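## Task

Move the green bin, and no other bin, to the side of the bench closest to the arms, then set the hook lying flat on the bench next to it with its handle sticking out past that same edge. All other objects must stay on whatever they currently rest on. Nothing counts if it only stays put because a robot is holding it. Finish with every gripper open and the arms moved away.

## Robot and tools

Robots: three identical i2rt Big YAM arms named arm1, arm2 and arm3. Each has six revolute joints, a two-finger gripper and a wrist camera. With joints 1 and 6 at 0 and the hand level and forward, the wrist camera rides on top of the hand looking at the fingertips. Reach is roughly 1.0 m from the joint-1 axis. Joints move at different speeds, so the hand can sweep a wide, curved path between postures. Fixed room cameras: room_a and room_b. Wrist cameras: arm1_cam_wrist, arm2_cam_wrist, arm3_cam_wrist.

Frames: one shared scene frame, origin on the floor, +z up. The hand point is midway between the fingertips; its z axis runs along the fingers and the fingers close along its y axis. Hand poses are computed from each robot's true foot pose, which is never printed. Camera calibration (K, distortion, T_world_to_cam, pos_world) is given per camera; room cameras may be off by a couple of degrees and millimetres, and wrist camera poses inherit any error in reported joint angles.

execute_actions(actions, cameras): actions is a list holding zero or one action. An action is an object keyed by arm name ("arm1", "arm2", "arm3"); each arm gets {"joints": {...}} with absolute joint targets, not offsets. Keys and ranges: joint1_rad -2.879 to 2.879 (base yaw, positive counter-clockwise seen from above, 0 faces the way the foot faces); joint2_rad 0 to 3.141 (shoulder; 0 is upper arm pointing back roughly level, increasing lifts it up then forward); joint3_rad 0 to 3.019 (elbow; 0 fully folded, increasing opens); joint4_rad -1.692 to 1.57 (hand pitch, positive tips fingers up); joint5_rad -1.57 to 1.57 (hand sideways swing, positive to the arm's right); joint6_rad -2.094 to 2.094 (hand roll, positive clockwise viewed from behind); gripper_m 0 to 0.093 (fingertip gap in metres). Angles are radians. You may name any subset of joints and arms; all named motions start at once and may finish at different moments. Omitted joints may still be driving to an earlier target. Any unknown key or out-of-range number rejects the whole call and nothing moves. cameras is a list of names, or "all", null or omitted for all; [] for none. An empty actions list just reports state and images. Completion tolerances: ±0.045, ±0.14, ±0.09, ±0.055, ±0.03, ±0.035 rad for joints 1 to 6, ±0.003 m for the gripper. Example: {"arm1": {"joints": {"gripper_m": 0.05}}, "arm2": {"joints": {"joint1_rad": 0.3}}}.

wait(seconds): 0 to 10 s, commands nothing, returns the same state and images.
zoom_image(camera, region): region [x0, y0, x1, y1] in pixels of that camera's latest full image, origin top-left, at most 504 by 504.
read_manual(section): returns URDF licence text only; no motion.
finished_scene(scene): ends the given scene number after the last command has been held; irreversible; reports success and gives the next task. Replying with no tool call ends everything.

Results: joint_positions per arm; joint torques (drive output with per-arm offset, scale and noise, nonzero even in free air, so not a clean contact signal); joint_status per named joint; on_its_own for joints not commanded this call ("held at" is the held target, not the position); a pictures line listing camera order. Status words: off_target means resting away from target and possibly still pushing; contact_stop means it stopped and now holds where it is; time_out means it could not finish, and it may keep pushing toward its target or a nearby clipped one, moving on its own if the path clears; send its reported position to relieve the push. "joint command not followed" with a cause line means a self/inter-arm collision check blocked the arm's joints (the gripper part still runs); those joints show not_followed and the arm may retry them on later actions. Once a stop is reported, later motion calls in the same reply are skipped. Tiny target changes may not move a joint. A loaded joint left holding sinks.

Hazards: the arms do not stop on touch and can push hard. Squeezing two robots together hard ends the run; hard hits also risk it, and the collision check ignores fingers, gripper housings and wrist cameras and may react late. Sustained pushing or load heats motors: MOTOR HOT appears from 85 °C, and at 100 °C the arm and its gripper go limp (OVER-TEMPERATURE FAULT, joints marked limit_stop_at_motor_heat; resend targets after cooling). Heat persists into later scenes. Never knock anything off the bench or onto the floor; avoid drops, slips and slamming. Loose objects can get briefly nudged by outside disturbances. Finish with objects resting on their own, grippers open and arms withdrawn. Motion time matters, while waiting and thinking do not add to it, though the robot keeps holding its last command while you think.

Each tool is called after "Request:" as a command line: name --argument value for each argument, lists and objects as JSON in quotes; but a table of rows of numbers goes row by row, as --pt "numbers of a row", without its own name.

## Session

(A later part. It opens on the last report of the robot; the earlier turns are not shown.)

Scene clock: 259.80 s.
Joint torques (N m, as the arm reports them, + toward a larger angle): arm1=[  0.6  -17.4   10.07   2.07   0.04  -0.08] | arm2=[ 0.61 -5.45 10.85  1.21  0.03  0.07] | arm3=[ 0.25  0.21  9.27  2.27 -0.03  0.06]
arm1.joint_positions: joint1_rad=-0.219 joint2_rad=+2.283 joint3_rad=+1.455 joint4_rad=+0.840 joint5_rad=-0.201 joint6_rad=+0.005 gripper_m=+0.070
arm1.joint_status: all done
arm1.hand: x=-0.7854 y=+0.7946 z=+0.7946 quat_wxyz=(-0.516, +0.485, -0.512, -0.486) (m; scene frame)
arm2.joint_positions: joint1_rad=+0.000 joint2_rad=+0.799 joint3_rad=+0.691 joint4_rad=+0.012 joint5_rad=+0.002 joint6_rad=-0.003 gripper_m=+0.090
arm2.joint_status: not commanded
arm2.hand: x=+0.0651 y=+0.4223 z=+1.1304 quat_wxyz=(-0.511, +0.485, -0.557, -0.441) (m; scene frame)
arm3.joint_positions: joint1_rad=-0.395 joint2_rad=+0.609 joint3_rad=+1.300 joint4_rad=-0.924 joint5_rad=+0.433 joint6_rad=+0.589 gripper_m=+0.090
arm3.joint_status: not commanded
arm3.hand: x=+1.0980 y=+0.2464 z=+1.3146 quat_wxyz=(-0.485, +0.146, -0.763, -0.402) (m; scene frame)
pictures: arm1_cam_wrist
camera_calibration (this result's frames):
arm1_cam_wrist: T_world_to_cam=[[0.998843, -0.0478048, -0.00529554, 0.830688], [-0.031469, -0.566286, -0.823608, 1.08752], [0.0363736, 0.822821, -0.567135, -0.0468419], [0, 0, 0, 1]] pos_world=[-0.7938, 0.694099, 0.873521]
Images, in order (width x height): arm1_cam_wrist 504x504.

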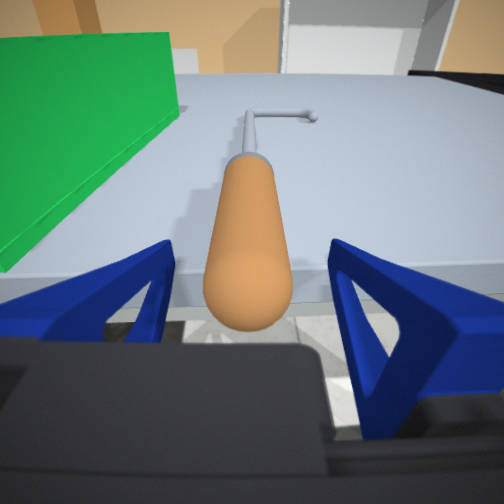

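Request:
execute_actions --actions '[{"arm1":{"joints":{"joint2_rad":1.2,"joint3_rad":0.9,"joint4_rad":-0.3}}}]' --cameras '["arm1_cam_wrist","room_b"]'

Request:
zoom_image --camera "room_b" --region '[70, 170, 170, 250]'

Scene clock: 264.27 s.
Joint torques (N m, as the arm reports them, + toward a larger angle): arm1=[ 0.91 -7.6  10.2   1.47 -0.02 -0.11] | arm2=[ 0.75 -5.62 10.8   1.22  0.02  0.06] | arm3=[-0.01 -0.05  9.12  2.19 -0.02  0.05]
arm1.joint_positions: joint1_rad=-0.219 joint2_rad=+1.197 joint3_rad=+0.895 joint4_rad=-0.292 joint5_rad=-0.201 joint6_rad=+0.006 gripper_m=+0.070
arm1.joint_status: all done
arm1.hand: x=-0.8654 y=+0.4969 z=+0.9603 quat_wxyz=(-0.314, +0.574, -0.670, -0.352) (m; scene frame)
arm2.joint_positions: joint1_rad=+0.000 joint2_rad=+0.799 joint3_rad=+0.691 joint4_rad=+0.012 joint5_rad=+0.002 joint6_rad=-0.003 gripper_m=+0.090
arm2.joint_status: not commanded
arm2.hand: x=+0.0651 y=+0.4223 z=+1.1304 quat_wxyz=(-0.511, +0.485, -0.557, -0.441) (m; scene frame)
arm3.joint_positions: joint1_rad=-0.395 joint2_rad=+0.609 joint3_rad=+1.300 joint4_rad=-0.924 joint5_rad=+0.433 joint6_rad=+0.589 gripper_m=+0.090
arm3.joint_status: not commanded
arm3.hand: x=+1.0980 y=+0.2464 z=+1.3146 quat_wxyz=(-0.485, +0.146, -0.763, -0.402) (m; scene frame)
pictures: arm1_cam_wrist, room_b
camera_calibration (this result's frames):
arm1_cam_wrist: T_world_to_cam=[[0.988164, -0.0917168, -0.122966, 1.02279], [-0.13055, -0.923724, -0.360127, 0.699702], [-0.080557, 0.371918, -0.924764, 0.761294], [0, 0, 0, 1]] pos_world=[-0.858008, 0.456999, 1.08177]
Images, in order (width x height): arm1_cam_wrist 504x504, room_b 504x504.

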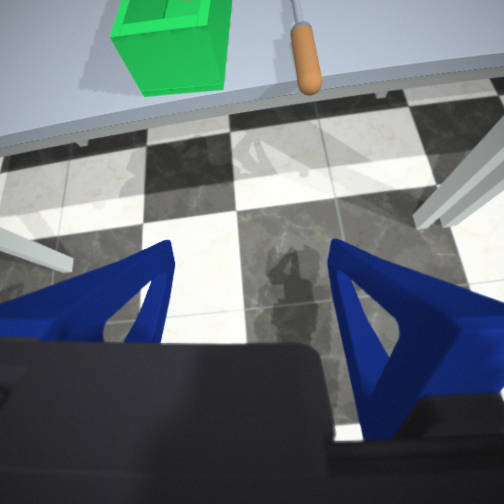

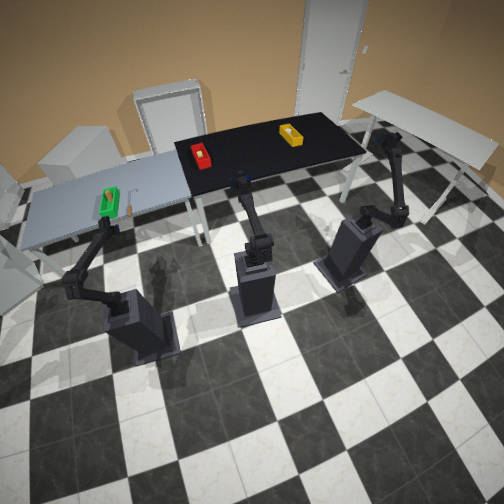

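Region (70, 170, 170, 250) of room_b's 504x504 image, scaled by 5.040, with more detail than that image has; it fills the top 403 rows of this view, and the rest is white.

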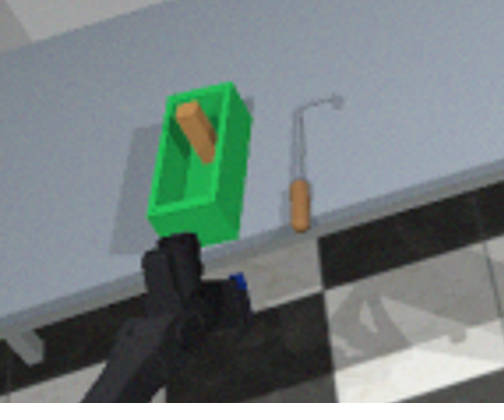

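Request:
execute_actions --actions '[{"arm1":{"joints":{"joint2_rad":2.1,"joint3_rad":1.49,"joint4_rad":0.85}}}]' --cameras '[]'

Request:
execute_actions --actions '[{"arm1":{"joints":{"joint2_rad":2.27}}}]' --cameras '["arm1_cam_wrist"]'

Scene clock: 269.37 s.
Joint torques (N m, as the arm reports them, + toward a larger angle): arm1=[  0.85 -20.3   11.5    2.88   0.08  -0.09] | arm2=[ 0.54 -5.5  10.89  1.14  0.04  0.05] | arm3=[-0.26 -0.45  9.12  2.14 -0.05  0.07]
arm1.joint_positions: joint1_rad=-0.219 joint2_rad=+2.121 joint3_rad=+1.448 joint4_rad=+0.832 joint5_rad=-0.201 joint6_rad=+0.006 gripper_m=+0.070
arm1.joint_status: all done
arm1.hand: x=-0.7876 y=+0.7902 z=+0.9183 quat_wxyz=(-0.558, +0.456, -0.466, -0.512) (m; scene frame)
arm2.joint_positions: joint1_rad=+0.000 joint2_rad=+0.799 joint3_rad=+0.691 joint4_rad=+0.012 joint5_rad=+0.002 joint6_rad=-0.003 gripper_m=+0.090
arm2.joint_status: not commanded
arm2.hand: x=+0.0651 y=+0.4223 z=+1.1304 quat_wxyz=(-0.511, +0.485, -0.557, -0.441) (m; scene frame)
arm3.joint_positions: joint1_rad=-0.395 joint2_rad=+0.609 joint3_rad=+1.300 joint4_rad=-0.924 joint5_rad=+0.433 joint6_rad=+0.589 gripper_m=+0.090
arm3.joint_status: not commanded
arm3.hand: x=+1.0980 y=+0.2464 z=+1.3146 quat_wxyz=(-0.485, +0.146, -0.763, -0.402) (m; scene frame)
pictures: none
No camera images: the call's "cameras" was empty. Leave "cameras" out to get every camera's image.

Scene clock: 270.47 s.
Joint torques (N m, as the arm reports them, + toward a larger angle): arm1=[  0.58 -20.91   9.48   2.45   0.06  -0.1 ] | arm2=[ 0.48 -5.6  10.83  1.21  0.02  0.06] | arm3=[-0.6   0.33  9.21  2.46 -0.06  0.04]
arm1.joint_positions: joint1_rad=-0.219 joint2_rad=+2.284 joint3_rad=+1.463 joint4_rad=+0.840 joint5_rad=-0.201 joint6_rad=+0.007 gripper_m=+0.070
arm1.joint_status: all done
arm1.hand: x=-0.7849 y=+0.7968 z=+0.7978 quat_wxyz=(-0.518, +0.483, -0.510, -0.488) (m; scene frame)
arm2.joint_positions: joint1_rad=+0.000 joint2_rad=+0.799 joint3_rad=+0.691 joint4_rad=+0.012 joint5_rad=+0.002 joint6_rad=-0.003 gripper_m=+0.090
arm2.joint_status: not commanded
arm2.hand: x=+0.0651 y=+0.4223 z=+1.1304 quat_wxyz=(-0.511, +0.485, -0.557, -0.441) (m; scene frame)
arm3.joint_positions: joint1_rad=-0.395 joint2_rad=+0.609 joint3_rad=+1.300 joint4_rad=-0.924 joint5_rad=+0.433 joint6_rad=+0.589 gripper_m=+0.090
arm3.joint_status: not commanded
arm3.hand: x=+1.0980 y=+0.2464 z=+1.3146 quat_wxyz=(-0.485, +0.146, -0.763, -0.402) (m; scene frame)
pictures: arm1_cam_wrist
camera_calibration (this result's frames):
arm1_cam_wrist: T_world_to_cam=[[0.998846, -0.0476896, -0.0056085, 0.830412], [-0.0313904, -0.560108, -0.827825, 1.0899], [0.0363373, 0.827046, -0.560959, -0.0552155], [0, 0, 0, 1]] pos_world=[-0.793235, 0.695727, 0.875927]
Images, in order (width x height): arm1_cam_wrist 504x504.

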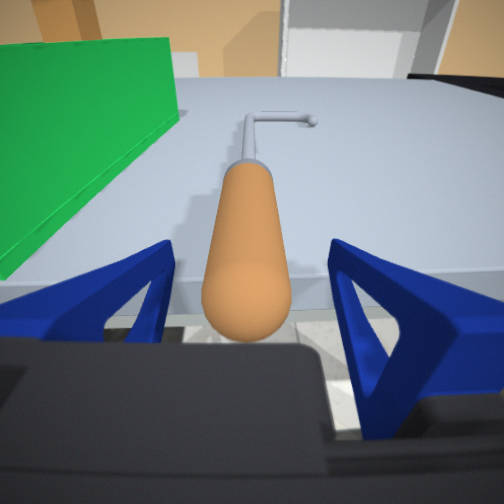

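Request:
execute_actions --actions '[{"arm1":{"joints":{"gripper_m":0}}}]' --cameras '[]'

Request:
execute_actions --actions '[{"arm1":{"joints":{"joint2_rad":2.16,"joint3_rad":1.29,"joint4_rad":0.92}}}]' --cameras '["arm1_cam_wrist"]'

Scene clock: 277.53 s.
Joint torques (N m, as the arm reports them, + toward a larger angle): arm1=[  0.73 -20.9    9.44   2.52   0.1   -0.08] | arm2=[ 0.55 -5.29 10.77  1.22  0.04  0.07] | arm3=[-0.26  0.1   8.97  2.35 -0.05  0.07]
arm1.joint_positions: joint1_rad=-0.219 joint2_rad=+2.284 joint3_rad=+1.463 joint4_rad=+0.840 joint5_rad=-0.201 joint6_rad=+0.006 gripper_m=+0.029
arm1.joint_status: gripper_m off_target (ended at +0.029, target +0.000)
arm1.hand: x=-0.7850 y=+0.7968 z=+0.7978 quat_wxyz=(-0.518, +0.484, -0.510, -0.487) (m; scene frame)
arm2.joint_positions: joint1_rad=+0.000 joint2_rad=+0.799 joint3_rad=+0.691 joint4_rad=+0.012 joint5_rad=+0.002 joint6_rad=-0.003 gripper_m=+0.090
arm2.joint_status: not commanded
arm2.hand: x=+0.0651 y=+0.4223 z=+1.1304 quat_wxyz=(-0.511, +0.485, -0.557, -0.441) (m; scene frame)
arm3.joint_positions: joint1_rad=-0.395 joint2_rad=+0.609 joint3_rad=+1.300 joint4_rad=-0.924 joint5_rad=+0.433 joint6_rad=+0.589 gripper_m=+0.090
arm3.joint_status: not commanded
arm3.hand: x=+1.0980 y=+0.2464 z=+1.3146 quat_wxyz=(-0.485, +0.146, -0.763, -0.402) (m; scene frame)
pictures: none
No camera images: the call's "cameras" was empty. Leave "cameras" out to get every camera's image.

Scene clock: 278.37 s.
Joint torques (N m, as the arm reports them, + toward a larger angle): arm1=[  0.73 -20.82   7.03   3.1    0.05  -0.03] | arm2=[ 0.64 -5.38 10.78  1.28  0.03  0.06] | arm3=[ 0.72  0.08  8.88  2.34 -0.08  0.09]
arm1.joint_positions: joint1_rad=-0.219 joint2_rad=+2.192 joint3_rad=+1.287 joint4_rad=+0.899 joint5_rad=-0.201 joint6_rad=+0.001 gripper_m=+0.029
arm1.joint_status: all done
arm1.hand: x=-0.7971 y=+0.7506 z=+0.7978 quat_wxyz=(-0.512, +0.489, -0.516, -0.481) (m; scene frame)
arm2.joint_positions: joint1_rad=+0.000 joint2_rad=+0.799 joint3_rad=+0.691 joint4_rad=+0.012 joint5_rad=+0.002 joint6_rad=-0.003 gripper_m=+0.090
arm2.joint_status: not commanded
arm2.hand: x=+0.0651 y=+0.4223 z=+1.1304 quat_wxyz=(-0.511, +0.485, -0.557, -0.441) (m; scene frame)
arm3.joint_positions: joint1_rad=-0.395 joint2_rad=+0.609 joint3_rad=+1.300 joint4_rad=-0.924 joint5_rad=+0.433 joint6_rad=+0.589 gripper_m=+0.090
arm3.joint_status: not commanded
arm3.hand: x=+1.0980 y=+0.2464 z=+1.3146 quat_wxyz=(-0.485, +0.146, -0.763, -0.402) (m; scene frame)
pictures: arm1_cam_wrist
camera_calibration (this result's frames):
arm1_cam_wrist: T_world_to_cam=[[0.998834, -0.048009, -0.00506536, 0.840195], [-0.0320079, -0.58005, -0.813952, 1.06711], [0.0361388, 0.813165, -0.580911, 0.00964473], [0, 0, 0, 1]] pos_world=[-0.805408, 0.65147, 0.878433]
Images, in order (width x height): arm1_cam_wrist 504x504.

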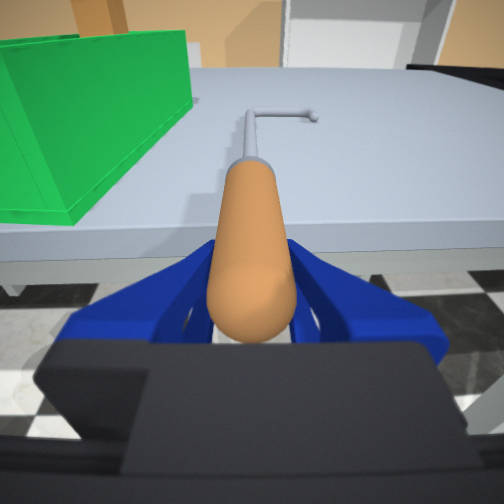

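Request:
execute_actions --actions '[{"arm1":{"joints":{"gripper_m":0.07}}}]' --cameras '[]'

Request:
execute_actions --actions '[{"arm1":{"joints":{"joint2_rad":1.2,"joint3_rad":0.9,"joint4_rad":0}}}]' --cameras '["arm1_cam_wrist","room_b"]'

Scene clock: 281.07 s.
Joint torques (N m, as the arm reports them, + toward a larger angle): arm1=[  0.83 -20.57   7.03   2.96   0.07  -0.04] | arm2=[ 0.35 -5.61 10.81  1.21  0.02  0.06] | arm3=[ 0.45  0.69  9.07  2.28 -0.07  0.05]
arm1.joint_positions: joint1_rad=-0.219 joint2_rad=+2.190 joint3_rad=+1.287 joint4_rad=+0.901 joint5_rad=-0.201 joint6_rad=+0.001 gripper_m=+0.070
arm1.joint_status: all done
arm1.hand: x=-0.7971 y=+0.7507 z=+0.7994 quat_wxyz=(-0.513, +0.489, -0.515, -0.482) (m; scene frame)
arm2.joint_positions: joint1_rad=+0.000 joint2_rad=+0.799 joint3_rad=+0.691 joint4_rad=+0.012 joint5_rad=+0.002 joint6_rad=-0.003 gripper_m=+0.090
arm2.joint_status: not commanded
arm2.hand: x=+0.0651 y=+0.4223 z=+1.1304 quat_wxyz=(-0.511, +0.485, -0.557, -0.441) (m; scene frame)
arm3.joint_positions: joint1_rad=-0.395 joint2_rad=+0.609 joint3_rad=+1.300 joint4_rad=-0.924 joint5_rad=+0.433 joint6_rad=+0.589 gripper_m=+0.090
arm3.joint_status: not commanded
arm3.hand: x=+1.0980 y=+0.2464 z=+1.3146 quat_wxyz=(-0.485, +0.146, -0.763, -0.402) (m; scene frame)
pictures: none
No camera images: the call's "cameras" was empty. Leave "cameras" out to get every camera's image.

Scene clock: 282.60 s.
Joint torques (N m, as the arm reports them, + toward a larger angle): arm1=[ 0.9  -7.2  10.46  1.61  0.03 -0.04] | arm2=[ 0.65 -5.73 10.84  1.3   0.02  0.04] | arm3=[-0.77  0.58  9.07  2.22  0.01  0.06]
arm1.joint_positions: joint1_rad=-0.219 joint2_rad=+1.191 joint3_rad=+0.894 joint4_rad=+0.010 joint5_rad=-0.201 joint6_rad=+0.001 gripper_m=+0.070
arm1.joint_status: all done
arm1.hand: x=-0.8582 y=+0.5263 z=+1.0288 quat_wxyz=(-0.422, +0.536, -0.595, -0.424) (m; scene frame)
arm2.joint_positions: joint1_rad=+0.000 joint2_rad=+0.799 joint3_rad=+0.691 joint4_rad=+0.012 joint5_rad=+0.002 joint6_rad=-0.003 gripper_m=+0.090
arm2.joint_status: not commanded
arm2.hand: x=+0.0651 y=+0.4223 z=+1.1304 quat_wxyz=(-0.511, +0.485, -0.557, -0.441) (m; scene frame)
arm3.joint_positions: joint1_rad=-0.395 joint2_rad=+0.609 joint3_rad=+1.300 joint4_rad=-0.924 joint5_rad=+0.433 joint6_rad=+0.589 gripper_m=+0.090
arm3.joint_status: not commanded
arm3.hand: x=+1.0980 y=+0.2464 z=+1.3146 quat_wxyz=(-0.485, +0.146, -0.763, -0.402) (m; scene frame)
pictures: arm1_cam_wrist, room_b
camera_calibration (this result's frames):
arm1_cam_wrist: T_world_to_cam=[[0.996263, -0.0594793, -0.0626267, 0.95467], [-0.0855905, -0.77712, -0.623506, 0.984853], [-0.0115828, 0.626536, -0.779306, 0.589775], [0, 0, 0, 1]] pos_world=[-0.859977, 0.452617, 1.13346]
Images, in order (width x height): arm1_cam_wrist 504x504, room_b 504x504.

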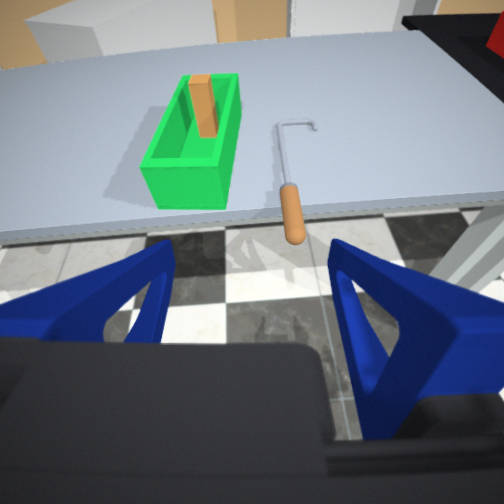

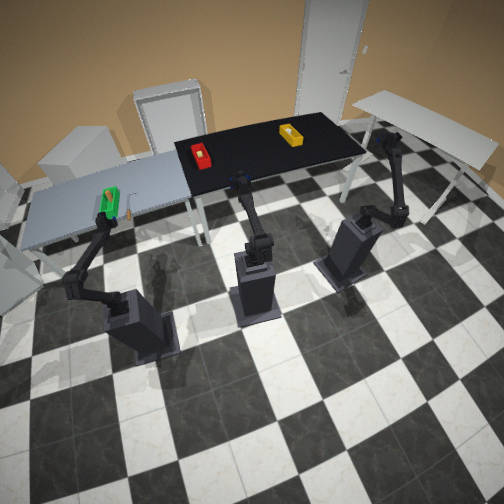

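Request:
finished_scene --scene 1

The scene is finished: the task was done.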